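# Move an unpowered 5.7 kg robot arm to another desk

## Task

Carry the limp, unpowered spare robot arm (5.7 kg, its joints swing freely) from its desk to the other desk and leave it lying there. At the end it must be at rest with nothing hanging past any desk edge. No part of it may drop freely by more than a few centimetres at any point, or the task fails. Release it and move the robot away afterwards. The robot itself must not fall over or finish leaning, or the task fails.

## Robot and tools

ROBOT. A Rainbow Robotics RB-Y1. Its base runs on two drive wheels with two rear casters and cannot move sideways. The base is 0.66 m long and 0.58 m wide, and its front edge is 0.10 m ahead of the drive axle. It has a head (pan and tilt), a torso with a folding leg (ankle, knee, hip), and two 7-joint arms, each ending in a parallel gripper.

FRAMES. Base frame: origin on the floor midway between the drive wheels, x forward, y left, z up. The result reports chest, left_hand and right_hand in this frame. A hand point lies midway between its finger pads; the fingers point along its -z axis and close along its x axis. Printed hand positions can be off, more so at long reach. The odometry frame is the base frame at scene start. base_odometry comes only from wheel turns, so slip reads as travel; heading is positive to the left, -3.142 to 3.142.

execute_actions. Arguments: "actions", a list holding one action or none (none just reports state and images), and "cameras", a list of names from head_camera, left_wrist_camera, right_wrist_camera, all (left out, null or ["all"] gives every camera; [] gives none). An action may contain:
- "base": exactly one of {"translate_m": d}, a straight drive of d metres relative to where the base last reported itself, forward positive, -3 to 3; or {"rotate_rad": d}, an on-the-spot turn of d radians from the current heading, left (counter-clockwise from above) positive, -3.2 to 3.2.
- "joints": absolute targets keyed by joint name, radians for joints, metres for grippers. Ranges: torso_squat_rad 0 to 1.2 (bigger lowers a level chest); torso_shift_rad -0.3 to 0.6 (positive pushes hips forward); torso_pitch_rad -0.2 to 1.4 (positive bows forward); torso_yaw_rad -1.5 to 1.5 (positive left); shoulder_pitch -2.356 to 2.356 (0 hangs down, negative swings forward and up); left_shoulder_roll_rad 0 to 3.141 (positive raises it outward); right_shoulder_roll_rad -3.141 to 0 (negative raises it outward); shoulder_yaw -2.094 to 2.094; elbow -2.617 to 0.01 (0 straight, negative bends); forearm_roll -3.141 to 3.141; wrist_pitch -1.57 to 1.919 (negative tips the hand forward); hand_roll -2.705 to 2.705; gripper_m 0 to 0.1 (gap between pads); head_pan_rad -0.523 to 0.523; head_tilt_rad -0.35 to 1.57 (positive looks down). Arm names carry a left_ or right_ prefix, and for both arms positive yaw and rolls turn the same way (to the left / counter-clockwise from above on a hanging arm). Done tolerance is ±0.02, grippers ±0.004.
- "speeds": caps for this action only: translate_m 0.05 to 0.4 m/s, rotate_rad 0.1 to 1.509 rad/s (the top values are the defaults; turns accelerate at 0.5 rad/s²).
- "min_time_s": 0.1 to 8, the shortest duration for each arm and head motion.
Top joint speeds: arms 1 rad/s (forearm_roll, wrist_pitch, hand_roll 1.5), head 1.5, squat and pitch 0.3, shift 0.15, yaw 0.6, grippers 0.1 m/s. An action lasts at most 15 s; a base move needing over 8.667 s is refused. Unknown keys or out-of-range values refuse the whole call. Parts left out of an action may keep pushing toward earlier targets without it showing.

Torso combinations must also hold: squat + shift <= 1.52; squat - shift + pitch <= 1.57; shift + 0.5 pitch - 0.4 squat <= 0.7; shift + 0.3 pitch - 0.5 squat <= 0.39. Breaking one gives partial motion and off_target.

wait: "seconds" 0 to 10; nothing new is commanded and the same state and images come back. zoom_image: "camera" and "region" [x0, y0, x1, y1] in pixels from the top-left, at most 504 by 504, on that camera's latest full image. read_manual: only returns licence texts. finished_scene: "scene", the current scene number; it ends the scene for good and reports success, so call it only once the goal is met and stable.

RESULTS. A pictures line lists the cameras in image order. joint_positions gives current joint values; Motor temperatures gives one block per arm in that order. base_status and joint_status: done (for the base, wheels turned the full amount, slip or not), off_target (rested short and may still push), limit_stop_at_<name> (a built-in limit halted it), contact_stop (hit something pushing back hard, or load too heavy), time_out, stopped_with_arm (torso halted because an arm hit), limit_stop_at_own_body (a guard halted motion before touching the robot's own torso, head, leg or base), not_followed with a "joint command not followed" and "cause:" line (arm targets withheld by the self/arm-collision check; the gripper still moves, and withheld targets may be retried later). After contact_stop, time_out or stopped_with_arm, every joint in that group (the four torso joints; or one arm's seven joints) drops its target and holds. on_its_own lists uncommanded parts; "held at" is a held target, not a position. A MOTOR HOT line appears from 65 °C; at 80 °C an OVER-TEMPERATURE FAULT brakes the arm and stops the robot (keys show limit_stop_at_motor_heat) and you must resend targets. A torque fault halts everything for 10 s; then resend.

HAZARDS. The load is 5.7 kg but each arm is rated 3 kg, so share it between both hands, keep it close to the body and low, and avoid heavy weight far ahead of the drive wheels, which tips the robot with nothing to stop it. Joint load limits (N m): shoulders 63.7, elbows 32.7, forearm_roll, wrist_pitch and hand_roll 22.7, held weight included. Because the object's joints swing, support it so no segment dangles and drops; lower it onto the desk rather than releasing above it. To grip, command an opening at least 0.005 m below the object's width; off_target is then normal. Never let the arms strike or squeeze each other, grippers included; the collision check does not cover hands. The base does not stop at furniture and the bent leg can stick out past the front edge; a blocked leg may shove the robot backward unseen by odometry. After any stop, back off first in a separate action, arms before torso. Exception: if both hands hold the object and the torso gets contact_stop at once with nothing blocking, resend every arm joint (not grippers) at its reported value, then repeat the torso command. The robot keeps holding its last command while you compose a reply, and held loads heat motors meanwhile.

Each tool is called after ">>>" by a JSON object that holds its "method" and its "body", one argument or row to a line.

## Session

>>> {"method": "execute_actions", "body": {
  "actions": [],
  "cameras": ["head_camera"]
}}

Scene clock: 0.00 s.
Motor temperatures (°C, as the motors report them): left_arm=[32 32 32 31 37 35 34] | right_arm=[32 33 29 31 35 36 34]
base_odometry: x=+0.000 y=+0.000 heading=+0.000 (m, m, rad; odometry frame)
base_status: not commanded
joint_positions: torso_squat_rad=+0.350 torso_shift_rad=+0.000 torso_pitch_rad=+0.000 torso_yaw_rad=+0.000 left_shoulder_pitch_rad=-0.025 left_shoulder_roll_rad=-0.007 left_shoulder_yaw_rad=-0.055 left_elbow_rad=-0.135 left_forearm_roll_rad=+0.001 left_wrist_pitch_rad=+0.023 left_hand_roll_rad=-0.039 left_gripper_m=+0.099 right_shoulder_pitch_rad=-0.001 right_shoulder_roll_rad=-0.013 right_shoulder_yaw_rad=+0.025 right_elbow_rad=-0.149 right_forearm_roll_rad=-0.040 right_wrist_pitch_rad=+0.005 right_hand_roll_rad=-0.048 right_gripper_m=+0.100 head_pan_rad=+0.000 head_tilt_rad=+0.400
joint_status: not commanded
chest: x=-0.2279 y=+0.0009 z=+1.2474 quat_wxyz=(+1.000, -0.001, +0.000, +0.000) (m; base frame)
left_hand: x=-0.1502 y=+0.2109 z=+0.5659 quat_wxyz=(+0.996, -0.004, -0.067, -0.050) (m; base frame)
right_hand: x=-0.1561 y=-0.2283 z=+0.5659 quat_wxyz=(+0.997, -0.003, -0.072, -0.031) (m; base frame)
pictures: head_camera
Images, in order (width x height): head_camera 896x504.

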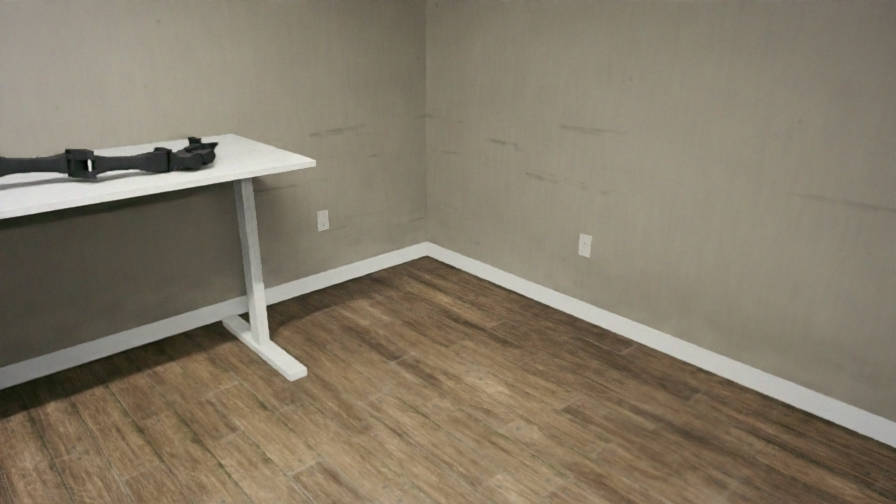

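>>> {"method": "execute_actions", "body": {
  "actions": [
    {"base": {"rotate_rad": 0.8}}
  ],
  "cameras": ["head_camera"]
}}

Scene clock: 5.67 s.
Motor temperatures (°C, as the motors report them): left_arm=[32 32 32 31 37 35 34] | right_arm=[32 33 29 31 35 36 34]
base_odometry: x=+0.000 y=+0.000 heading=+0.800 (m, m, rad; odometry frame)
base_status: done
joint_positions: torso_squat_rad=+0.350 torso_shift_rad=+0.000 torso_pitch_rad=+0.000 torso_yaw_rad=+0.000 left_shoulder_pitch_rad=-0.025 left_shoulder_roll_rad=-0.007 left_shoulder_yaw_rad=-0.055 left_elbow_rad=-0.135 left_forearm_roll_rad=+0.001 left_wrist_pitch_rad=+0.023 left_hand_roll_rad=-0.039 left_gripper_m=+0.099 right_shoulder_pitch_rad=-0.001 right_shoulder_roll_rad=-0.013 right_shoulder_yaw_rad=+0.025 right_elbow_rad=-0.149 right_forearm_roll_rad=-0.040 right_wrist_pitch_rad=+0.005 right_hand_roll_rad=-0.048 right_gripper_m=+0.100 head_pan_rad=+0.000 head_tilt_rad=+0.400
joint_status: not commanded
chest: x=-0.2279 y=+0.0009 z=+1.2474 quat_wxyz=(+1.000, -0.001, +0.000, +0.000) (m; base frame)
left_hand: x=-0.1502 y=+0.2109 z=+0.5659 quat_wxyz=(+0.996, -0.004, -0.067, -0.050) (m; base frame)
right_hand: x=-0.1561 y=-0.2282 z=+0.5659 quat_wxyz=(+0.997, -0.003, -0.072, -0.031) (m; base frame)
pictures: head_camera
Images, in order (width x height): head_camera 896x504.

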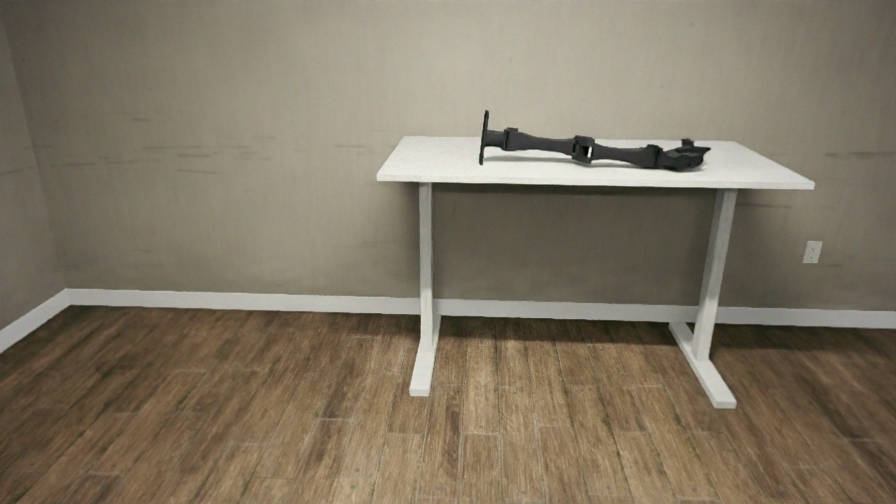

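>>> {"method": "execute_actions", "body": {
  "actions": [
    {"base": {"rotate_rad": -0.375}}
  ],
  "cameras": []
}}

>>> {"method": "execute_actions", "body": {
  "actions": [
    {"base": {"translate_m": 1.363}, "joints": {"torso_squat_rad": 0.0, "torso_pitch_rad": -0.1, "head_tilt_rad": 0.7, "left_shoulder_pitch_rad": -1.49, "left_shoulder_roll_rad": 0.235, "left_shoulder_yaw_rad": 0.344, "left_elbow_rad": -0.275, "left_forearm_roll_rad": 0, "left_wrist_pitch_rad": 1.855, "left_hand_roll_rad": 0.07, "right_shoulder_pitch_rad": -1.34, "right_shoulder_roll_rad": -0.17, "right_shoulder_yaw_rad": -0.344, "right_elbow_rad": -0.47, "right_forearm_roll_rad": 0, "right_wrist_pitch_rad": 1.9, "right_hand_roll_rad": -0.12}}
  ],
  "cameras": []
}}

>>> {"method": "execute_actions", "body": {
  "actions": [
    {"base": {"rotate_rad": 0.305}}
  ],
  "cameras": ["head_camera"]
}}

Scene clock: 28.70 s.
Motor temperatures (°C, as the motors report them): left_arm=[32 32 32 31 37 35 34] | right_arm=[32 33 29 31 35 36 34]
base_odometry: x=+0.000 y=+0.000 heading=+0.425 (m, m, rad; odometry frame)
base_status: done
joint_positions: torso_squat_rad=+0.350 torso_shift_rad=+0.000 torso_pitch_rad=+0.000 torso_yaw_rad=+0.000 left_shoulder_pitch_rad=-0.025 left_shoulder_roll_rad=-0.007 left_shoulder_yaw_rad=-0.055 left_elbow_rad=-0.135 left_forearm_roll_rad=+0.001 left_wrist_pitch_rad=+0.023 left_hand_roll_rad=-0.039 left_gripper_m=+0.099 right_shoulder_pitch_rad=-0.001 right_shoulder_roll_rad=-0.013 right_shoulder_yaw_rad=+0.025 right_elbow_rad=-0.149 right_forearm_roll_rad=-0.040 right_wrist_pitch_rad=+0.005 right_hand_roll_rad=-0.048 right_gripper_m=+0.100 head_pan_rad=+0.000 head_tilt_rad=+0.400
joint_status: not commanded
chest: x=-0.2279 y=+0.0009 z=+1.2474 quat_wxyz=(+1.000, -0.001, +0.000, +0.000) (m; base frame)
left_hand: x=-0.1502 y=+0.2109 z=+0.5659 quat_wxyz=(+0.996, -0.004, -0.067, -0.050) (m; base frame)
right_hand: x=-0.1561 y=-0.2282 z=+0.5659 quat_wxyz=(+0.997, -0.003, -0.072, -0.031) (m; base frame)
pictures: none
No camera images: the call's "cameras" was empty. Leave "cameras" out to get every camera's image.

Scene clock: 33.47 s.
Motor temperatures (°C, as the motors report them): left_arm=[32 32 32 31 37 35 34] | right_arm=[32 33 29 31 35 36 34]
base_odometry: x=+1.241 y=+0.563 heading=+0.426 (m, m, rad; odometry frame)
base_status: done
joint_positions: torso_squat_rad=+0.000 torso_shift_rad=+0.000 torso_pitch_rad=-0.100 torso_yaw_rad=+0.000 left_shoulder_pitch_rad=-1.490 left_shoulder_roll_rad=+0.235 left_shoulder_yaw_rad=+0.344 left_elbow_rad=-0.275 left_forearm_roll_rad=+0.000 left_wrist_pitch_rad=+1.855 left_hand_roll_rad=+0.070 left_gripper_m=+0.099 right_shoulder_pitch_rad=-1.340 right_shoulder_roll_rad=-0.170 right_shoulder_yaw_rad=-0.344 right_elbow_rad=-0.470 right_forearm_roll_rad=+0.000 right_wrist_pitch_rad=+1.900 right_hand_roll_rad=-0.120 right_gripper_m=+0.100 head_pan_rad=+0.000 head_tilt_rad=+0.700
joint_status: all done
chest: x=-0.2588 y=+0.0009 z=+1.2884 quat_wxyz=(+0.999, -0.001, -0.050, +0.000) (m; base frame)
left_hand: x=+0.2580 y=+0.1793 z=+1.2003 quat_wxyz=(+1.000, +0.003, +0.012, -0.005) (m; base frame)
right_hand: x=+0.2537 y=-0.1692 z=+1.1641 quat_wxyz=(+1.000, +0.007, +0.019, -0.016) (m; base frame)
pictures: none
No camera images: the call's "cameras" was empty. Leave "cameras" out to get every camera's image.

Scene clock: 35.37 s.
Motor temperatures (°C, as the motors report them): left_arm=[32 32 32 31 37 35 34] | right_arm=[32 33 29 31 35 36 34]
base_odometry: x=+1.241 y=+0.563 heading=+0.731 (m, m, rad; odometry frame)
base_status: done
joint_positions: torso_squat_rad=+0.000 torso_shift_rad=+0.000 torso_pitch_rad=-0.100 torso_yaw_rad=+0.000 left_shoulder_pitch_rad=-1.490 left_shoulder_roll_rad=+0.235 left_shoulder_yaw_rad=+0.344 left_elbow_rad=-0.275 left_forearm_roll_rad=+0.000 left_wrist_pitch_rad=+1.855 left_hand_roll_rad=+0.070 left_gripper_m=+0.099 right_shoulder_pitch_rad=-1.340 right_shoulder_roll_rad=-0.170 right_shoulder_yaw_rad=-0.344 right_elbow_rad=-0.470 right_forearm_roll_rad=+0.000 right_wrist_pitch_rad=+1.900 right_hand_roll_rad=-0.120 right_gripper_m=+0.100 head_pan_rad=+0.000 head_tilt_rad=+0.700
joint_status: not commanded
chest: x=-0.2588 y=+0.0009 z=+1.2884 quat_wxyz=(+0.999, -0.001, -0.050, +0.000) (m; base frame)
left_hand: x=+0.2580 y=+0.1793 z=+1.2003 quat_wxyz=(+1.000, +0.003, +0.012, -0.005) (m; base frame)
right_hand: x=+0.2536 y=-0.1693 z=+1.1641 quat_wxyz=(+1.000, +0.007, +0.019, -0.016) (m; base frame)
pictures: head_camera
Images, in order (width x height): head_camera 896x504.

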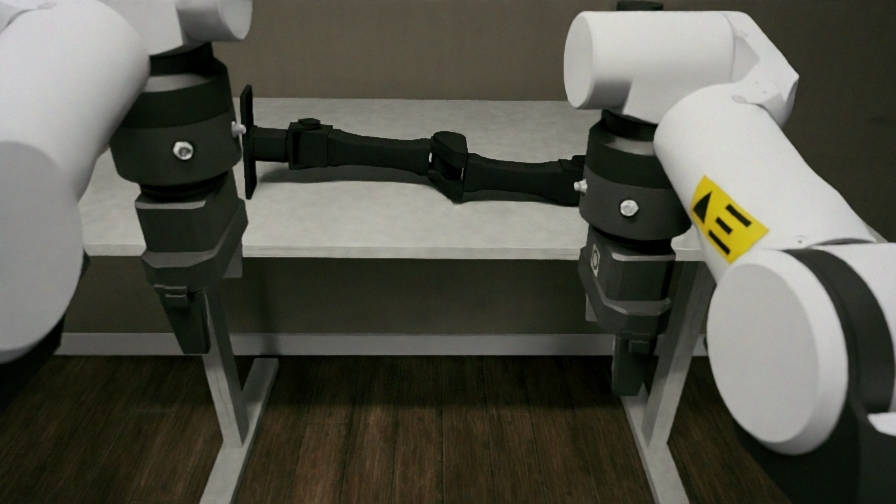

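>>> {"method": "execute_actions", "body": {
  "actions": [
    {"base": {"rotate_rad": -0.075}}
  ],
  "cameras": []
}}

>>> {"method": "execute_actions", "body": {
  "actions": [
    {"base": {"translate_m": 0.6}, "joints": {"head_tilt_rad": 0.9}}
  ],
  "cameras": []
}}

>>> {"method": "execute_actions", "body": {
  "actions": [
    {"base": {"rotate_rad": 0.075}}
  ]
}}

Scene clock: 44.37 s.
Motor temperatures (°C, as the motors report them): left_arm=[32 32 32 31 37 35 34] | right_arm=[32 33 29 31 35 36 34]
base_odometry: x=+1.241 y=+0.563 heading=+0.656 (m, m, rad; odometry frame)
base_status: done
joint_positions: torso_squat_rad=+0.000 torso_shift_rad=+0.000 torso_pitch_rad=-0.100 torso_yaw_rad=+0.000 left_shoulder_pitch_rad=-1.490 left_shoulder_roll_rad=+0.235 left_shoulder_yaw_rad=+0.344 left_elbow_rad=-0.275 left_forearm_roll_rad=+0.000 left_wrist_pitch_rad=+1.855 left_hand_roll_rad=+0.070 left_gripper_m=+0.099 right_shoulder_pitch_rad=-1.340 right_shoulder_roll_rad=-0.170 right_shoulder_yaw_rad=-0.344 right_elbow_rad=-0.470 right_forearm_roll_rad=+0.000 right_wrist_pitch_rad=+1.900 right_hand_roll_rad=-0.120 right_gripper_m=+0.100 head_pan_rad=+0.000 head_tilt_rad=+0.700
joint_status: not commanded
chest: x=-0.2588 y=+0.0009 z=+1.2884 quat_wxyz=(+0.999, -0.001, -0.050, +0.000) (m; base frame)
left_hand: x=+0.2580 y=+0.1793 z=+1.2003 quat_wxyz=(+1.000, +0.003, +0.012, -0.005) (m; base frame)
right_hand: x=+0.2536 y=-0.1692 z=+1.1641 quat_wxyz=(+1.000, +0.007, +0.019, -0.016) (m; base frame)
pictures: none
No camera images: the call's "cameras" was empty. Leave "cameras" out to get every camera's image.

Scene clock: 47.33 s.
Motor temperatures (°C, as the motors report them): left_arm=[32 32 32 31 37 35 34] | right_arm=[33 33 29 31 35 36 34]
base_odometry: x=+1.716 y=+0.930 heading=+0.657 (m, m, rad; odometry frame)
base_status: done
joint_positions: torso_squat_rad=+0.000 torso_shift_rad=+0.000 torso_pitch_rad=-0.100 torso_yaw_rad=+0.000 left_shoulder_pitch_rad=-1.490 left_shoulder_roll_rad=+0.235 left_shoulder_yaw_rad=+0.344 left_elbow_rad=-0.275 left_forearm_roll_rad=+0.000 left_wrist_pitch_rad=+1.855 left_hand_roll_rad=+0.070 left_gripper_m=+0.099 right_shoulder_pitch_rad=-1.340 right_shoulder_roll_rad=-0.170 right_shoulder_yaw_rad=-0.344 right_elbow_rad=-0.470 right_forearm_roll_rad=+0.000 right_wrist_pitch_rad=+1.900 right_hand_roll_rad=-0.120 right_gripper_m=+0.100 head_pan_rad=+0.000 head_tilt_rad=+0.900
joint_status: all done
chest: x=-0.2588 y=+0.0009 z=+1.2884 quat_wxyz=(+0.999, -0.001, -0.050, +0.000) (m; base frame)
left_hand: x=+0.2580 y=+0.1793 z=+1.2003 quat_wxyz=(+1.000, +0.003, +0.012, -0.005) (m; base frame)
right_hand: x=+0.2536 y=-0.1692 z=+1.1641 quat_wxyz=(+1.000, +0.007, +0.019, -0.016) (m; base frame)
pictures: none
No camera images: the call's "cameras" was empty. Leave "cameras" out to get every camera's image.

Scene clock: 48.83 s.
Motor temperatures (°C, as the motors report them): left_arm=[32 32 32 31 37 35 34] | right_arm=[33 33 29 31 35 36 34]
base_odometry: x=+1.717 y=+0.930 heading=+0.731 (m, m, rad; odometry frame)
base_status: done
joint_positions: torso_squat_rad=+0.000 torso_shift_rad=+0.000 torso_pitch_rad=-0.100 torso_yaw_rad=+0.000 left_shoulder_pitch_rad=-1.490 left_shoulder_roll_rad=+0.235 left_shoulder_yaw_rad=+0.344 left_elbow_rad=-0.275 left_forearm_roll_rad=+0.000 left_wrist_pitch_rad=+1.855 left_hand_roll_rad=+0.070 left_gripper_m=+0.099 right_shoulder_pitch_rad=-1.340 right_shoulder_roll_rad=-0.170 right_shoulder_yaw_rad=-0.344 right_elbow_rad=-0.470 right_forearm_roll_rad=+0.000 right_wrist_pitch_rad=+1.900 right_hand_roll_rad=-0.120 right_gripper_m=+0.100 head_pan_rad=+0.000 head_tilt_rad=+0.900
joint_status: not commanded
chest: x=-0.2588 y=+0.0009 z=+1.2884 quat_wxyz=(+0.999, -0.001, -0.050, +0.000) (m; base frame)
left_hand: x=+0.2580 y=+0.1793 z=+1.2003 quat_wxyz=(+1.000, +0.003, +0.012, -0.005) (m; base frame)
right_hand: x=+0.2536 y=-0.1692 z=+1.1641 quat_wxyz=(+1.000, +0.007, +0.019, -0.016) (m; base frame)
pictures: head_camera, left_wrist_camera, right_wrist_camera
Images, in order (width x height): head_camera 896x504, left_wrist_camera 644x364, right_wrist_camera 644x364.

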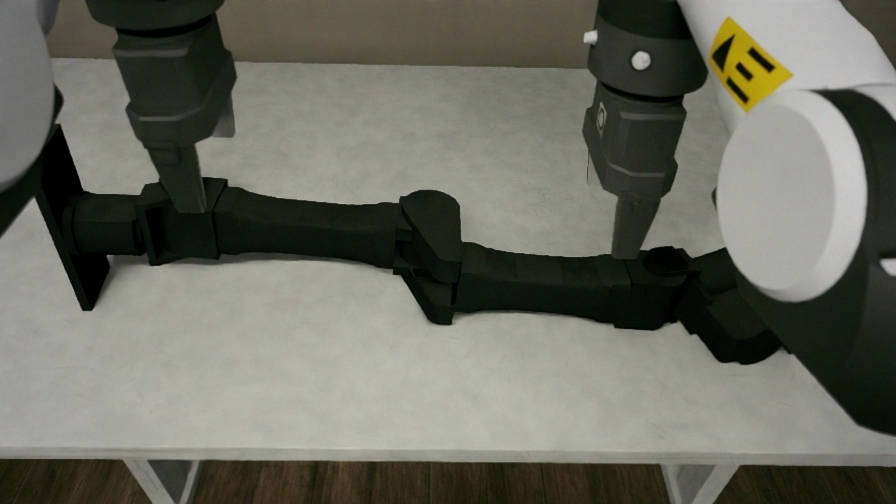

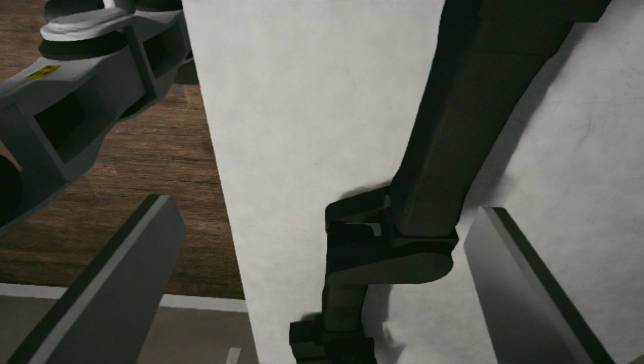

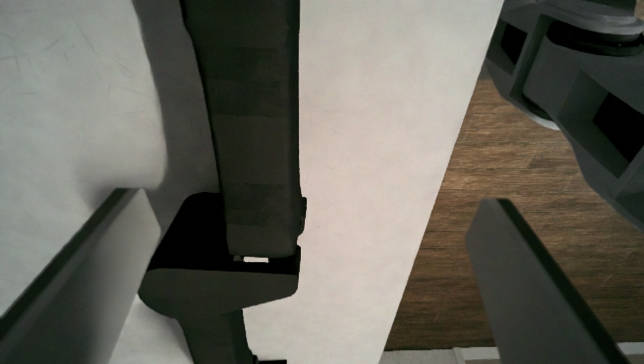

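>>> {"method": "execute_actions", "body": {
  "actions": [
    {"base": {"rotate_rad": -0.14}, "joints": {"left_shoulder_roll_rad": 0.29, "left_hand_roll_rad": 0.02, "right_shoulder_roll_rad": -0.115, "right_hand_roll_rad": -0.175}}
  ],
  "cameras": []
}}

>>> {"method": "execute_actions", "body": {
  "actions": [
    {"base": {"translate_m": 0.05}, "joints": {"torso_squat_rad": 0.4}}
  ]
}}

Scene clock: 65.27 s.
Motor temperatures (°C, as the motors report them): left_arm=[32 32 32 32 37 35 34] | right_arm=[33 33 29 31 35 36 34]
base_odometry: x=+1.717 y=+0.930 heading=+0.592 (m, m, rad; odometry frame)
base_status: done
joint_positions: torso_squat_rad=+0.000 torso_shift_rad=+0.000 torso_pitch_rad=-0.100 torso_yaw_rad=+0.000 left_shoulder_pitch_rad=-1.490 left_shoulder_roll_rad=+0.290 left_shoulder_yaw_rad=+0.344 left_elbow_rad=-0.275 left_forearm_roll_rad=+0.000 left_wrist_pitch_rad=+1.855 left_hand_roll_rad=+0.020 left_gripper_m=+0.099 right_shoulder_pitch_rad=-1.340 right_shoulder_roll_rad=-0.115 right_shoulder_yaw_rad=-0.344 right_elbow_rad=-0.470 right_forearm_roll_rad=+0.000 right_wrist_pitch_rad=+1.900 right_hand_roll_rad=-0.175 right_gripper_m=+0.100 head_pan_rad=+0.000 head_tilt_rad=+0.900
joint_status: all done
chest: x=-0.2588 y=+0.0009 z=+1.2884 quat_wxyz=(+0.999, -0.001, -0.050, +0.000) (m; base frame)
left_hand: x=+0.2624 y=+0.2066 z=+1.2102 quat_wxyz=(+1.000, +0.002, +0.002, -0.004) (m; base frame)
right_hand: x=+0.2465 y=-0.1411 z=+1.1551 quat_wxyz=(+0.999, +0.009, +0.029, -0.017) (m; base frame)
pictures: none
No camera images: the call's "cameras" was empty. Leave "cameras" out to get every camera's image.

Scene clock: 67.37 s.
Motor temperatures (°C, as the motors report them): left_arm=[32 32 32 32 37 35 34] | right_arm=[33 33 29 31 35 36 34]
base_odometry: x=+1.758 y=+0.958 heading=+0.592 (m, m, rad; odometry frame)
base_status: done
joint_positions: torso_squat_rad=+0.400 torso_shift_rad=+0.000 torso_pitch_rad=-0.100 torso_yaw_rad=+0.000 left_shoulder_pitch_rad=-1.490 left_shoulder_roll_rad=+0.290 left_shoulder_yaw_rad=+0.344 left_elbow_rad=-0.275 left_forearm_roll_rad=+0.000 left_wrist_pitch_rad=+1.855 left_hand_roll_rad=+0.020 left_gripper_m=+0.099 right_shoulder_pitch_rad=-1.340 right_shoulder_roll_rad=-0.115 right_shoulder_yaw_rad=-0.344 right_elbow_rad=-0.470 right_forearm_roll_rad=+0.000 right_wrist_pitch_rad=+1.900 right_hand_roll_rad=-0.175 right_gripper_m=+0.100 head_pan_rad=+0.000 head_tilt_rad=+0.900
joint_status: all done
chest: x=-0.2589 y=+0.0009 z=+1.2331 quat_wxyz=(+0.999, -0.001, -0.050, +0.000) (m; base frame)
left_hand: x=+0.2624 y=+0.2066 z=+1.1550 quat_wxyz=(+1.000, +0.002, +0.002, -0.004) (m; base frame)
right_hand: x=+0.2464 y=-0.1412 z=+1.0999 quat_wxyz=(+0.999, +0.009, +0.029, -0.017) (m; base frame)
pictures: head_camera, left_wrist_camera, right_wrist_camera
Images, in order (width x height): head_camera 896x504, left_wrist_camera 644x364, right_wrist_camera 644x364.

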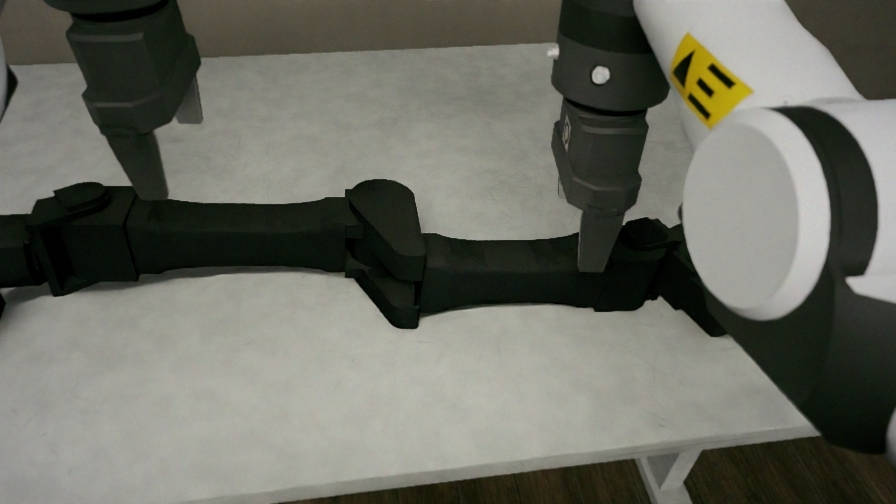

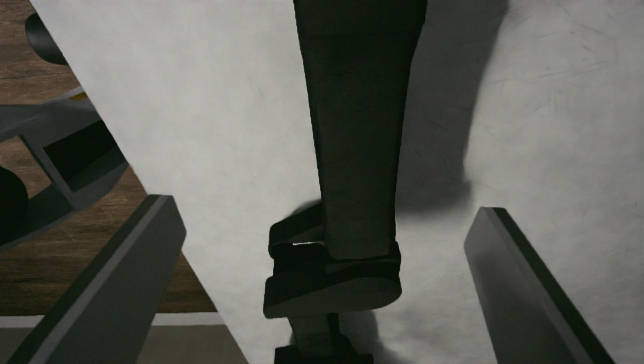

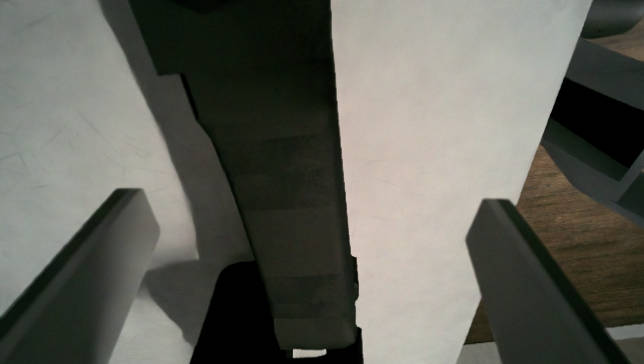

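>>> {"method": "execute_actions", "body": {
  "actions": [
    {"base": {"translate_m": 0.02}, "joints": {"torso_squat_rad": 0.6, "left_elbow_rad": -0.2, "left_wrist_pitch_rad": 1.78}}
  ]
}}

Scene clock: 76.67 s.
Motor temperatures (°C, as the motors report them): left_arm=[33 32 32 32 37 35 34] | right_arm=[33 33 29 31 35 36 34]
base_odometry: x=+1.775 y=+0.969 heading=+0.591 (m, m, rad; odometry frame)
base_status: done
joint_positions: torso_squat_rad=+0.600 torso_shift_rad=+0.000 torso_pitch_rad=-0.100 torso_yaw_rad=+0.000 left_shoulder_pitch_rad=-1.490 left_shoulder_roll_rad=+0.290 left_shoulder_yaw_rad=+0.344 left_elbow_rad=-0.200 left_forearm_roll_rad=+0.000 left_wrist_pitch_rad=+1.780 left_hand_roll_rad=+0.020 left_gripper_m=+0.099 right_shoulder_pitch_rad=-1.340 right_shoulder_roll_rad=-0.115 right_shoulder_yaw_rad=-0.344 right_elbow_rad=-0.470 right_forearm_roll_rad=+0.000 right_wrist_pitch_rad=+1.900 right_hand_roll_rad=-0.175 right_gripper_m=+0.100 head_pan_rad=+0.000 head_tilt_rad=+0.900
joint_status: all done
chest: x=-0.2589 y=+0.0008 z=+1.1661 quat_wxyz=(+0.999, -0.001, -0.050, +0.000) (m; base frame)
left_hand: x=+0.2647 y=+0.2065 z=+1.0688 quat_wxyz=(+1.000, +0.002, +0.002, -0.004) (m; base frame)
right_hand: x=+0.2464 y=-0.1412 z=+1.0329 quat_wxyz=(+0.999, +0.009, +0.029, -0.017) (m; base frame)
pictures: head_camera, left_wrist_camera, right_wrist_camera
Images, in order (width x height): head_camera 896x504, left_wrist_camera 644x364, right_wrist_camera 644x364.

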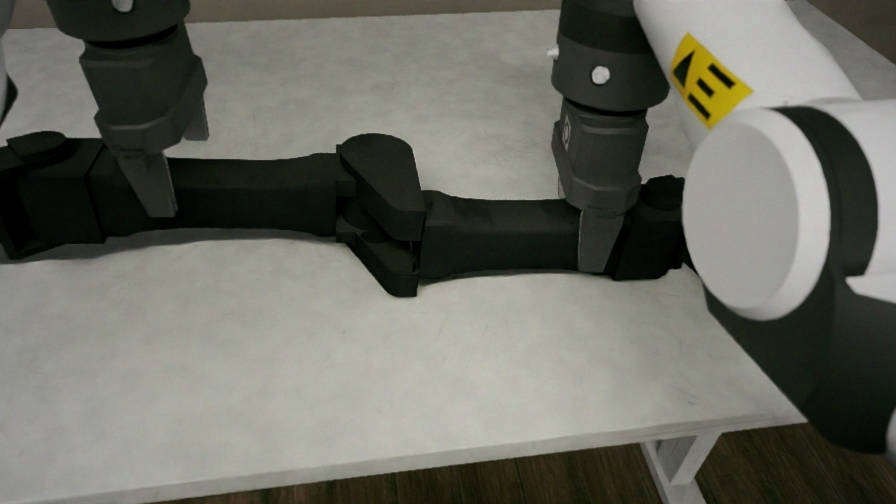

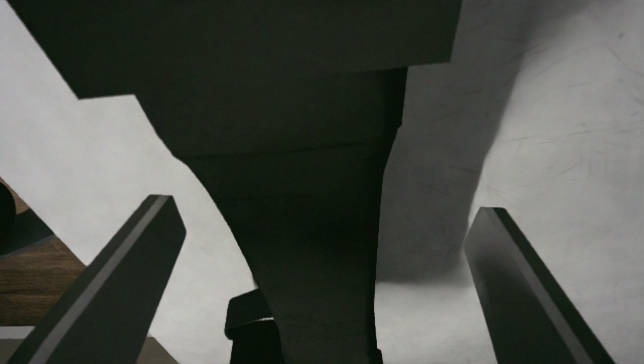

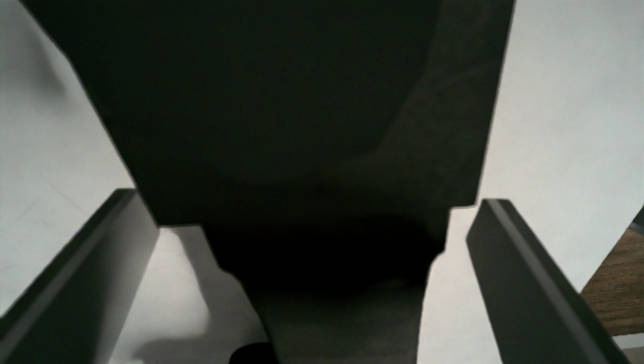

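>>> {"method": "execute_actions", "body": {
  "actions": [
    {"joints": {"right_shoulder_roll_rad": -0.055, "right_hand_roll_rad": -0.235}, "min_time_s": 1.0}
  ]
}}

Scene clock: 81.77 s.
Motor temperatures (°C, as the motors report them): left_arm=[33 32 32 32 37 35 34] | right_arm=[33 33 29 32 35 36 34]
base_odometry: x=+1.775 y=+0.969 heading=+0.591 (m, m, rad; odometry frame)
base_status: not commanded
joint_positions: torso_squat_rad=+0.600 torso_shift_rad=+0.000 torso_pitch_rad=-0.100 torso_yaw_rad=+0.000 left_shoulder_pitch_rad=-1.490 left_shoulder_roll_rad=+0.290 left_shoulder_yaw_rad=+0.344 left_elbow_rad=-0.200 left_forearm_roll_rad=+0.000 left_wrist_pitch_rad=+1.780 left_hand_roll_rad=+0.020 left_gripper_m=+0.099 right_shoulder_pitch_rad=-1.340 right_shoulder_roll_rad=-0.055 right_shoulder_yaw_rad=-0.344 right_elbow_rad=-0.470 right_forearm_roll_rad=+0.000 right_wrist_pitch_rad=+1.900 right_hand_roll_rad=-0.235 right_gripper_m=+0.100 head_pan_rad=+0.000 head_tilt_rad=+0.900
joint_status: all done
chest: x=-0.2589 y=+0.0008 z=+1.1661 quat_wxyz=(+0.999, -0.001, -0.050, +0.000) (m; base frame)
left_hand: x=+0.2647 y=+0.2065 z=+1.0688 quat_wxyz=(+1.000, +0.002, +0.002, -0.004) (m; base frame)
right_hand: x=+0.2369 y=-0.1112 z=+1.0235 quat_wxyz=(+0.999, +0.011, +0.039, -0.020) (m; base frame)
pictures: head_camera, left_wrist_camera, right_wrist_camera
Images, in order (width x height): head_camera 896x504, left_wrist_camera 644x364, right_wrist_camera 644x364.

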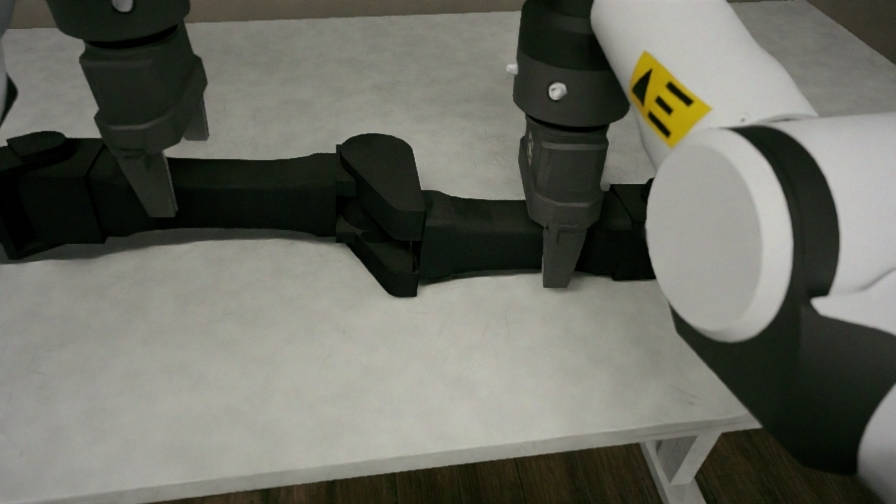

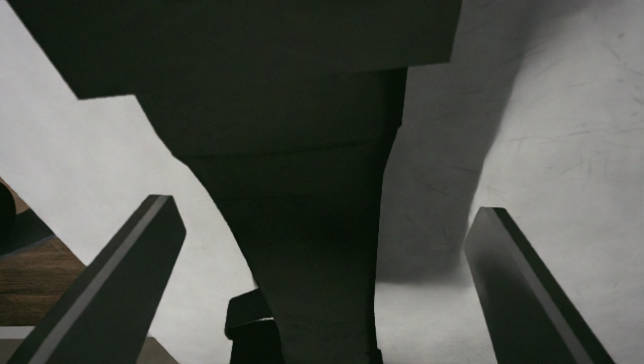

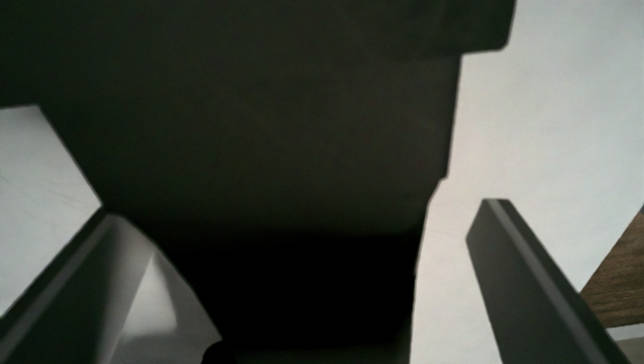

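>>> {"method": "execute_actions", "body": {
  "actions": [
    {"joints": {"right_wrist_pitch_rad": 1.84, "left_elbow_rad": -0.1, "left_wrist_pitch_rad": 1.70}, "min_time_s": 1.0}
  ],
  "cameras": []
}}

>>> {"method": "execute_actions", "body": {
  "actions": [
    {"joints": {"torso_squat_rad": 0.65}}
  ]
}}

Scene clock: 88.43 s.
Motor temperatures (°C, as the motors report them): left_arm=[33 32 32 32 37 35 34] | right_arm=[33 33 29 32 35 36 34]
base_odometry: x=+1.775 y=+0.969 heading=+0.591 (m, m, rad; odometry frame)
base_status: not commanded
joint_positions: torso_squat_rad=+0.600 torso_shift_rad=+0.000 torso_pitch_rad=-0.100 torso_yaw_rad=+0.000 left_shoulder_pitch_rad=-1.490 left_shoulder_roll_rad=+0.290 left_shoulder_yaw_rad=+0.344 left_elbow_rad=-0.100 left_forearm_roll_rad=+0.000 left_wrist_pitch_rad=+1.700 left_hand_roll_rad=+0.020 left_gripper_m=+0.099 right_shoulder_pitch_rad=-1.340 right_shoulder_roll_rad=-0.055 right_shoulder_yaw_rad=-0.344 right_elbow_rad=-0.470 right_forearm_roll_rad=+0.000 right_wrist_pitch_rad=+1.840 right_hand_roll_rad=-0.235 right_gripper_m=+0.100 head_pan_rad=+0.000 head_tilt_rad=+0.900
joint_status: all done
chest: x=-0.2589 y=+0.0008 z=+1.1661 quat_wxyz=(+0.999, -0.001, -0.050, +0.000) (m; base frame)
left_hand: x=+0.2610 y=+0.2067 z=+1.0432 quat_wxyz=(+1.000, +0.002, +0.012, -0.004) (m; base frame)
right_hand: x=+0.2505 y=-0.1085 z=+1.0229 quat_wxyz=(+1.000, +0.018, +0.010, -0.020) (m; base frame)
pictures: none
No camera images: the call's "cameras" was empty. Leave "cameras" out to get every camera's image.

Scene clock: 89.37 s.
Motor temperatures (°C, as the motors report them): left_arm=[33 32 32 32 37 35 34] | right_arm=[33 33 29 32 35 36 34]
base_odometry: x=+1.775 y=+0.969 heading=+0.591 (m, m, rad; odometry frame)
base_status: not commanded
joint_positions: torso_squat_rad=+0.650 torso_shift_rad=+0.000 torso_pitch_rad=-0.100 torso_yaw_rad=+0.000 left_shoulder_pitch_rad=-1.491 left_shoulder_roll_rad=+0.290 left_shoulder_yaw_rad=+0.344 left_elbow_rad=-0.100 left_forearm_roll_rad=+0.000 left_wrist_pitch_rad=+1.700 left_hand_roll_rad=+0.020 left_gripper_m=+0.099 right_shoulder_pitch_rad=-1.340 right_shoulder_roll_rad=-0.055 right_shoulder_yaw_rad=-0.344 right_elbow_rad=-0.470 right_forearm_roll_rad=+0.000 right_wrist_pitch_rad=+1.840 right_hand_roll_rad=-0.235 right_gripper_m=+0.100 head_pan_rad=+0.000 head_tilt_rad=+0.900
joint_status: all done
chest: x=-0.2590 y=+0.0008 z=+1.1456 quat_wxyz=(+0.999, -0.001, -0.050, +0.000) (m; base frame)
left_hand: x=+0.2611 y=+0.2066 z=+1.0230 quat_wxyz=(+1.000, +0.002, +0.012, -0.004) (m; base frame)
right_hand: x=+0.2504 y=-0.1085 z=+1.0025 quat_wxyz=(+1.000, +0.018, +0.010, -0.020) (m; base frame)
pictures: head_camera, left_wrist_camera, right_wrist_camera
Images, in order (width x height): head_camera 896x504, left_wrist_camera 644x364, right_wrist_camera 644x364.

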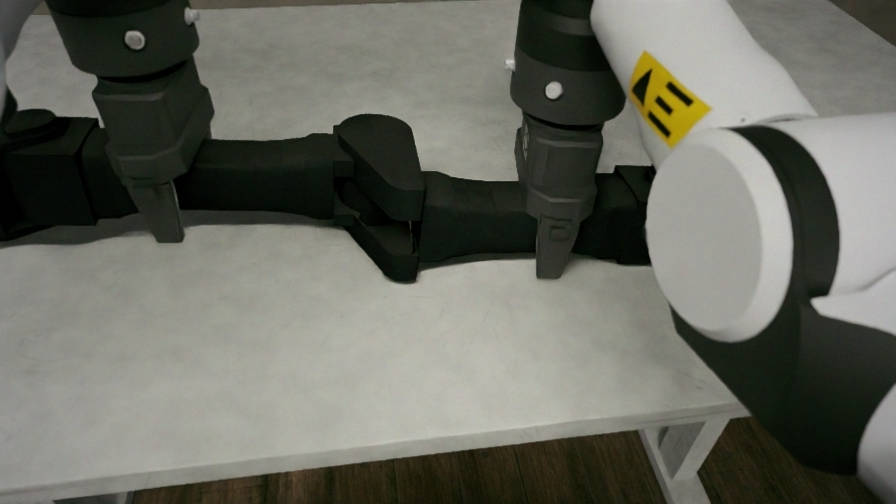

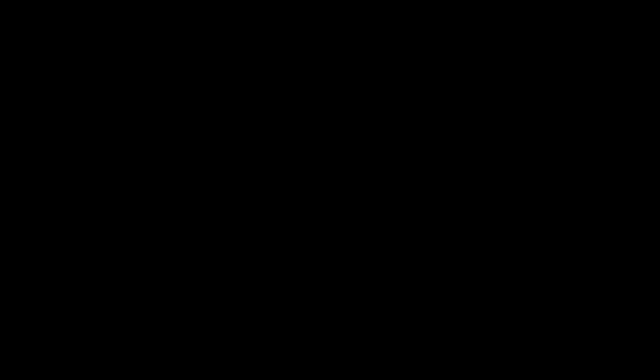

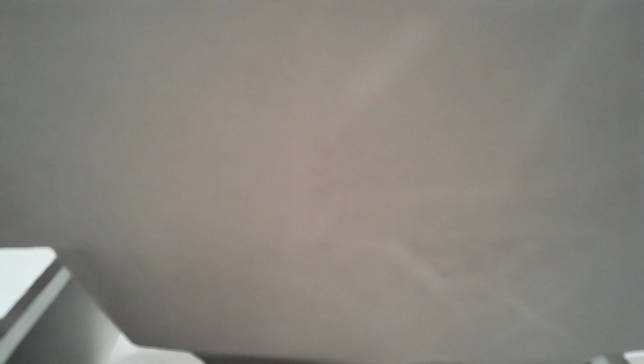

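Both hands straddle the links at depth. Close and lift.

>>> {"method": "execute_actions", "body": {
  "actions": [
    {"joints": {"left_gripper_m": 0.02, "right_gripper_m": 0.02}}
  ],
  "cameras": []
}}

>>> {"method": "execute_actions", "body": {
  "actions": [
    {"joints": {"torso_squat_rad": 0.45}}
  ],
  "cameras": ["head_camera"]
}}

>>> {"method": "execute_actions", "body": {
  "actions": [
    {"joints": {"torso_squat_rad": 0.0}}
  ],
  "cameras": ["head_camera"]
}}

>>> {"method": "execute_actions", "body": {
  "actions": [
    {"joints": {"torso_pitch_rad": -0.2, "left_wrist_pitch_rad": 1.775, "right_wrist_pitch_rad": 1.915}, "min_time_s": 1.0}
  ],
  "cameras": ["head_camera"]
}}

Scene clock: 98.80 s.
Motor temperatures (°C, as the motors report them): left_arm=[33 32 32 32 37 35 34] | right_arm=[33 33 29 32 35 37 34]
base_odometry: x=+1.775 y=+0.969 heading=+0.591 (m, m, rad; odometry frame)
base_status: not commanded
joint_positions: torso_squat_rad=+0.650 torso_shift_rad=+0.000 torso_pitch_rad=-0.100 torso_yaw_rad=+0.000 left_shoulder_pitch_rad=-1.491 left_shoulder_roll_rad=+0.291 left_shoulder_yaw_rad=+0.344 left_elbow_rad=-0.101 left_forearm_roll_rad=+0.000 left_wrist_pitch_rad=+1.699 left_hand_roll_rad=+0.020 left_gripper_m=+0.057 right_shoulder_pitch_rad=-1.340 right_shoulder_roll_rad=-0.055 right_shoulder_yaw_rad=-0.344 right_elbow_rad=-0.470 right_forearm_roll_rad=+0.000 right_wrist_pitch_rad=+1.841 right_hand_roll_rad=-0.235 right_gripper_m=+0.059 head_pan_rad=+0.000 head_tilt_rad=+0.900
joint_status: left_gripper_m off_target (ended at +0.057, target +0.020); right_gripper_m off_target (ended at +0.059, target +0.020)
chest: x=-0.2590 y=+0.0008 z=+1.1456 quat_wxyz=(+0.999, -0.001, -0.050, +0.000) (m; base frame)
left_hand: x=+0.2613 y=+0.2068 z=+1.0232 quat_wxyz=(+1.000, +0.002, +0.011, -0.004) (m; base frame)
right_hand: x=+0.2501 y=-0.1082 z=+1.0025 quat_wxyz=(+1.000, +0.018, +0.010, -0.020) (m; base frame)
pictures: none
No camera images: the call's "cameras" was empty. Leave "cameras" out to get every camera's image.

Scene clock: 100.23 s.
Motor temperatures (°C, as the motors report them): left_arm=[33 32 32 32 37 35 34] | right_arm=[33 33 29 32 35 37 34]
base_odometry: x=+1.775 y=+0.969 heading=+0.591 (m, m, rad; odometry frame)
base_status: not commanded
joint_positions: torso_squat_rad=+0.450 torso_shift_rad=+0.001 torso_pitch_rad=-0.098 torso_yaw_rad=+0.000 left_shoulder_pitch_rad=-1.488 left_shoulder_roll_rad=+0.290 left_shoulder_yaw_rad=+0.344 left_elbow_rad=-0.099 left_forearm_roll_rad=+0.000 left_wrist_pitch_rad=+1.699 left_hand_roll_rad=+0.020 left_gripper_m=+0.057 right_shoulder_pitch_rad=-1.336 right_shoulder_roll_rad=-0.053 right_shoulder_yaw_rad=-0.344 right_elbow_rad=-0.468 right_forearm_roll_rad=+0.000 right_wrist_pitch_rad=+1.840 right_hand_roll_rad=-0.235 right_gripper_m=+0.059 head_pan_rad=+0.000 head_tilt_rad=+0.900
joint_status: all done
chest: x=-0.2580 y=+0.0009 z=+1.2188 quat_wxyz=(+0.999, -0.001, -0.049, +0.000) (m; base frame)
left_hand: x=+0.2612 y=+0.2070 z=+1.0935 quat_wxyz=(+1.000, +0.002, +0.014, -0.004) (m; base frame)
right_hand: x=+0.2497 y=-0.1081 z=+1.0722 quat_wxyz=(+1.000, +0.018, +0.014, -0.020) (m; base frame)
pictures: head_camera
Images, in order (width x height): head_camera 896x504.

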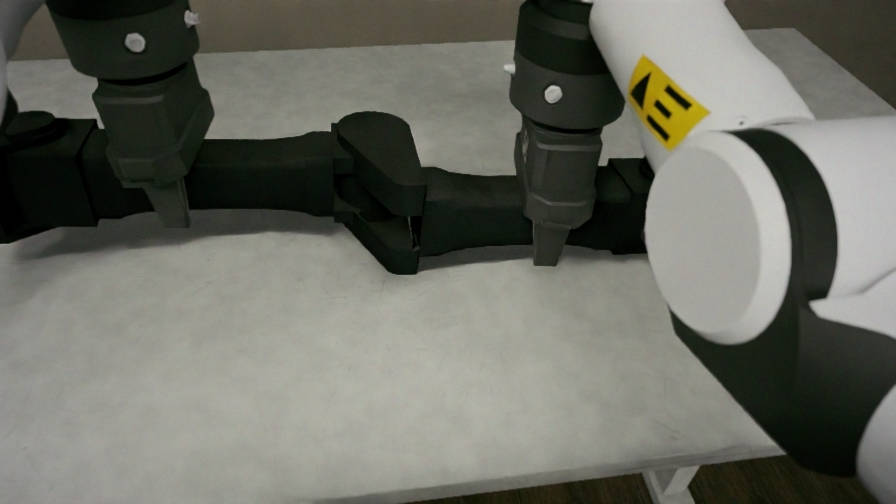

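Scene clock: 102.50 s.
Motor temperatures (°C, as the motors report them): left_arm=[33 32 32 32 37 35 34] | right_arm=[33 33 29 32 35 37 34]
base_odometry: x=+1.775 y=+0.969 heading=+0.591 (m, m, rad; odometry frame)
base_status: not commanded
joint_positions: torso_squat_rad=+0.000 torso_shift_rad=+0.001 torso_pitch_rad=-0.098 torso_yaw_rad=+0.000 left_shoulder_pitch_rad=-1.488 left_shoulder_roll_rad=+0.290 left_shoulder_yaw_rad=+0.344 left_elbow_rad=-0.099 left_forearm_roll_rad=+0.000 left_wrist_pitch_rad=+1.699 left_hand_roll_rad=+0.020 left_gripper_m=+0.057 right_shoulder_pitch_rad=-1.336 right_shoulder_roll_rad=-0.053 right_shoulder_yaw_rad=-0.344 right_elbow_rad=-0.467 right_forearm_roll_rad=+0.000 right_wrist_pitch_rad=+1.840 right_hand_roll_rad=-0.235 right_gripper_m=+0.059 head_pan_rad=+0.000 head_tilt_rad=+0.900
joint_status: all done
chest: x=-0.2578 y=+0.0009 z=+1.2884 quat_wxyz=(+0.999, -0.001, -0.049, +0.000) (m; base frame)
left_hand: x=+0.2614 y=+0.2070 z=+1.1631 quat_wxyz=(+1.000, +0.002, +0.014, -0.004) (m; base frame)
right_hand: x=+0.2497 y=-0.1081 z=+1.1415 quat_wxyz=(+1.000, +0.018, +0.014, -0.020) (m; base frame)
pictures: head_camera
Images, in order (width x height): head_camera 896x504.

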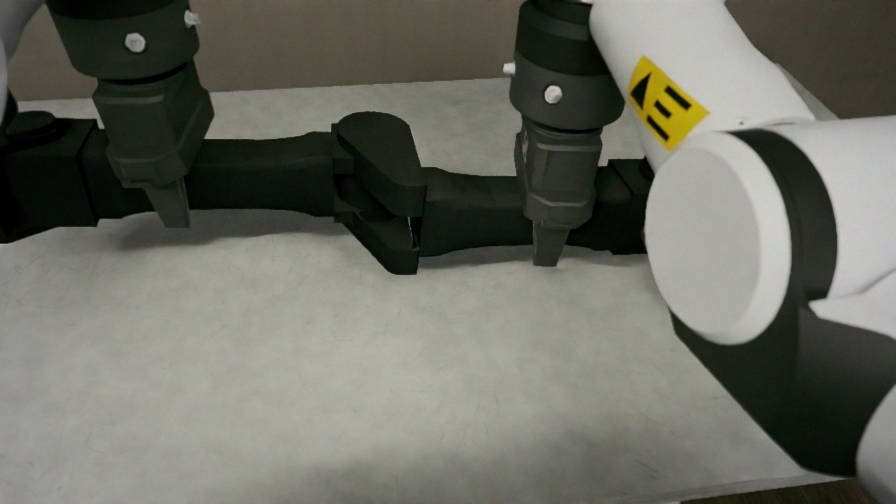

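Scene clock: 103.80 s.
Motor temperatures (°C, as the motors report them): left_arm=[33 32 32 32 37 35 34] | right_arm=[33 33 29 32 35 37 34]
base_odometry: x=+1.775 y=+0.969 heading=+0.591 (m, m, rad; odometry frame)
base_status: not commanded
joint_positions: torso_squat_rad=+0.000 torso_shift_rad=+0.001 torso_pitch_rad=-0.198 torso_yaw_rad=+0.000 left_shoulder_pitch_rad=-1.488 left_shoulder_roll_rad=+0.288 left_shoulder_yaw_rad=+0.344 left_elbow_rad=-0.099 left_forearm_roll_rad=+0.001 left_wrist_pitch_rad=+1.774 left_hand_roll_rad=+0.020 left_gripper_m=+0.057 right_shoulder_pitch_rad=-1.336 right_shoulder_roll_rad=-0.051 right_shoulder_yaw_rad=-0.344 right_elbow_rad=-0.467 right_forearm_roll_rad=-0.001 right_wrist_pitch_rad=+1.915 right_hand_roll_rad=-0.235 right_gripper_m=+0.059 head_pan_rad=+0.000 head_tilt_rad=+0.900
joint_status: all done
chest: x=-0.2885 y=+0.0009 z=+1.2839 quat_wxyz=(+0.995, -0.001, -0.099, +0.000) (m; base frame)
left_hand: x=+0.2233 y=+0.2064 z=+1.2102 quat_wxyz=(+1.000, +0.002, +0.002, -0.004) (m; base frame)
right_hand: x=+0.2138 y=-0.1102 z=+1.1870 quat_wxyz=(+1.000, +0.011, +0.002, -0.017) (m; base frame)
pictures: head_camera
Images, in order (width x height): head_camera 896x504.

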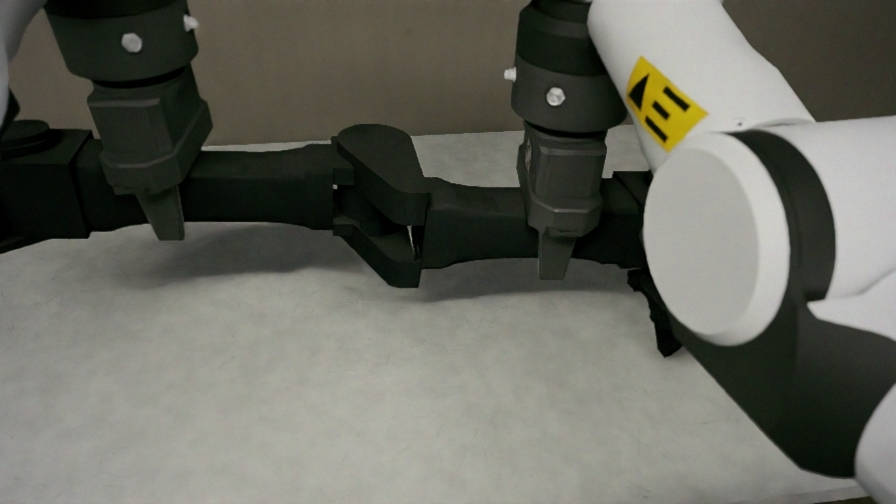

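>>> {"method": "execute_actions", "body": {
  "actions": [
    {"base": {"translate_m": -0.7}, "speeds": {"translate_m": 0.25}, "joints": {"head_tilt_rad": 0.55}}
  ],
  "cameras": []
}}

>>> {"method": "execute_actions", "body": {
  "actions": [
    {"base": {"rotate_rad": 1.7}, "speeds": {"rotate_rad": 0.5}}
  ],
  "cameras": ["head_camera"]
}}

>>> {"method": "execute_actions", "body": {
  "actions": [
    {"base": {"rotate_rad": 1.58}, "speeds": {"rotate_rad": 0.5}}
  ],
  "cameras": ["head_camera"]
}}

Scene clock: 122.07 s.
Motor temperatures (°C, as the motors report them): left_arm=[33 32 32 32 37 35 34] | right_arm=[34 33 29 32 35 37 35]
base_odometry: x=+1.193 y=+0.579 heading=+0.590 (m, m, rad; odometry frame)
base_status: done
joint_positions: torso_squat_rad=+0.000 torso_shift_rad=+0.001 torso_pitch_rad=-0.198 torso_yaw_rad=+0.000 left_shoulder_pitch_rad=-1.488 left_shoulder_roll_rad=+0.288 left_shoulder_yaw_rad=+0.344 left_elbow_rad=-0.099 left_forearm_roll_rad=+0.001 left_wrist_pitch_rad=+1.774 left_hand_roll_rad=+0.020 left_gripper_m=+0.057 right_shoulder_pitch_rad=-1.336 right_shoulder_roll_rad=-0.051 right_shoulder_yaw_rad=-0.344 right_elbow_rad=-0.467 right_forearm_roll_rad=-0.001 right_wrist_pitch_rad=+1.915 right_hand_roll_rad=-0.235 right_gripper_m=+0.059 head_pan_rad=+0.000 head_tilt_rad=+0.550
joint_status: all done
chest: x=-0.2884 y=+0.0009 z=+1.2839 quat_wxyz=(+0.995, -0.001, -0.099, +0.000) (m; base frame)
left_hand: x=+0.2233 y=+0.2064 z=+1.2102 quat_wxyz=(+1.000, +0.002, +0.002, -0.004) (m; base frame)
right_hand: x=+0.2138 y=-0.1101 z=+1.1870 quat_wxyz=(+1.000, +0.011, +0.002, -0.017) (m; base frame)
pictures: none
No camera images: the call's "cameras" was empty. Leave "cameras" out to get every camera's image.

Scene clock: 126.80 s.
Motor temperatures (°C, as the motors report them): left_arm=[33 33 32 32 37 35 34] | right_arm=[34 33 29 33 35 37 35]
base_odometry: x=+1.193 y=+0.579 heading=+2.290 (m, m, rad; odometry frame)
base_status: done
joint_positions: torso_squat_rad=+0.000 torso_shift_rad=+0.001 torso_pitch_rad=-0.198 torso_yaw_rad=+0.000 left_shoulder_pitch_rad=-1.488 left_shoulder_roll_rad=+0.288 left_shoulder_yaw_rad=+0.344 left_elbow_rad=-0.099 left_forearm_roll_rad=+0.001 left_wrist_pitch_rad=+1.774 left_hand_roll_rad=+0.020 left_gripper_m=+0.057 right_shoulder_pitch_rad=-1.336 right_shoulder_roll_rad=-0.051 right_shoulder_yaw_rad=-0.344 right_elbow_rad=-0.467 right_forearm_roll_rad=-0.001 right_wrist_pitch_rad=+1.915 right_hand_roll_rad=-0.235 right_gripper_m=+0.059 head_pan_rad=+0.000 head_tilt_rad=+0.550
joint_status: not commanded
chest: x=-0.2884 y=+0.0009 z=+1.2839 quat_wxyz=(+0.995, -0.001, -0.099, +0.000) (m; base frame)
left_hand: x=+0.2233 y=+0.2064 z=+1.2102 quat_wxyz=(+1.000, +0.002, +0.002, -0.004) (m; base frame)
right_hand: x=+0.2138 y=-0.1101 z=+1.1870 quat_wxyz=(+1.000, +0.011, +0.002, -0.017) (m; base frame)
pictures: head_camera
Images, in order (width x height): head_camera 896x504.

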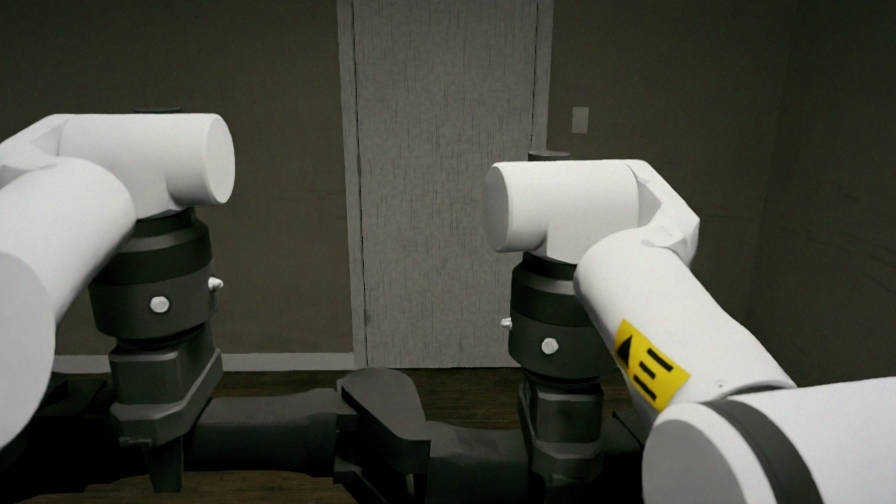

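Scene clock: 131.30 s.
Motor temperatures (°C, as the motors report them): left_arm=[33 33 32 32 37 35 34] | right_arm=[34 33 29 33 35 37 35]
base_odometry: x=+1.193 y=+0.579 heading=-2.414 (m, m, rad; odometry frame)
base_status: done
joint_positions: torso_squat_rad=+0.000 torso_shift_rad=+0.001 torso_pitch_rad=-0.198 torso_yaw_rad=+0.000 left_shoulder_pitch_rad=-1.488 left_shoulder_roll_rad=+0.288 left_shoulder_yaw_rad=+0.344 left_elbow_rad=-0.099 left_forearm_roll_rad=+0.001 left_wrist_pitch_rad=+1.774 left_hand_roll_rad=+0.020 left_gripper_m=+0.057 right_shoulder_pitch_rad=-1.336 right_shoulder_roll_rad=-0.051 right_shoulder_yaw_rad=-0.344 right_elbow_rad=-0.467 right_forearm_roll_rad=-0.001 right_wrist_pitch_rad=+1.915 right_hand_roll_rad=-0.235 right_gripper_m=+0.059 head_pan_rad=+0.000 head_tilt_rad=+0.550
joint_status: not commanded
chest: x=-0.2884 y=+0.0009 z=+1.2839 quat_wxyz=(+0.995, -0.001, -0.099, +0.000) (m; base frame)
left_hand: x=+0.2233 y=+0.2064 z=+1.2102 quat_wxyz=(+1.000, +0.002, +0.002, -0.004) (m; base frame)
right_hand: x=+0.2138 y=-0.1101 z=+1.1870 quat_wxyz=(+1.000, +0.011, +0.002, -0.017) (m; base frame)
pictures: head_camera
Images, in order (width x height): head_camera 896x504.

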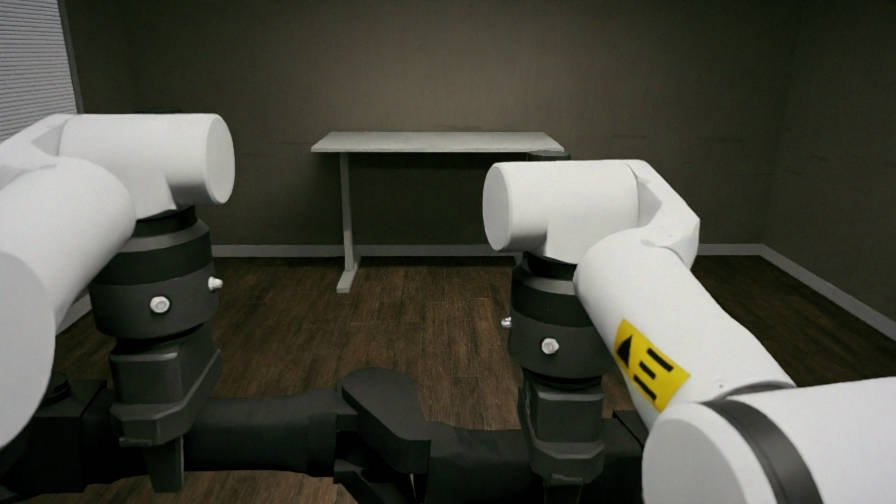

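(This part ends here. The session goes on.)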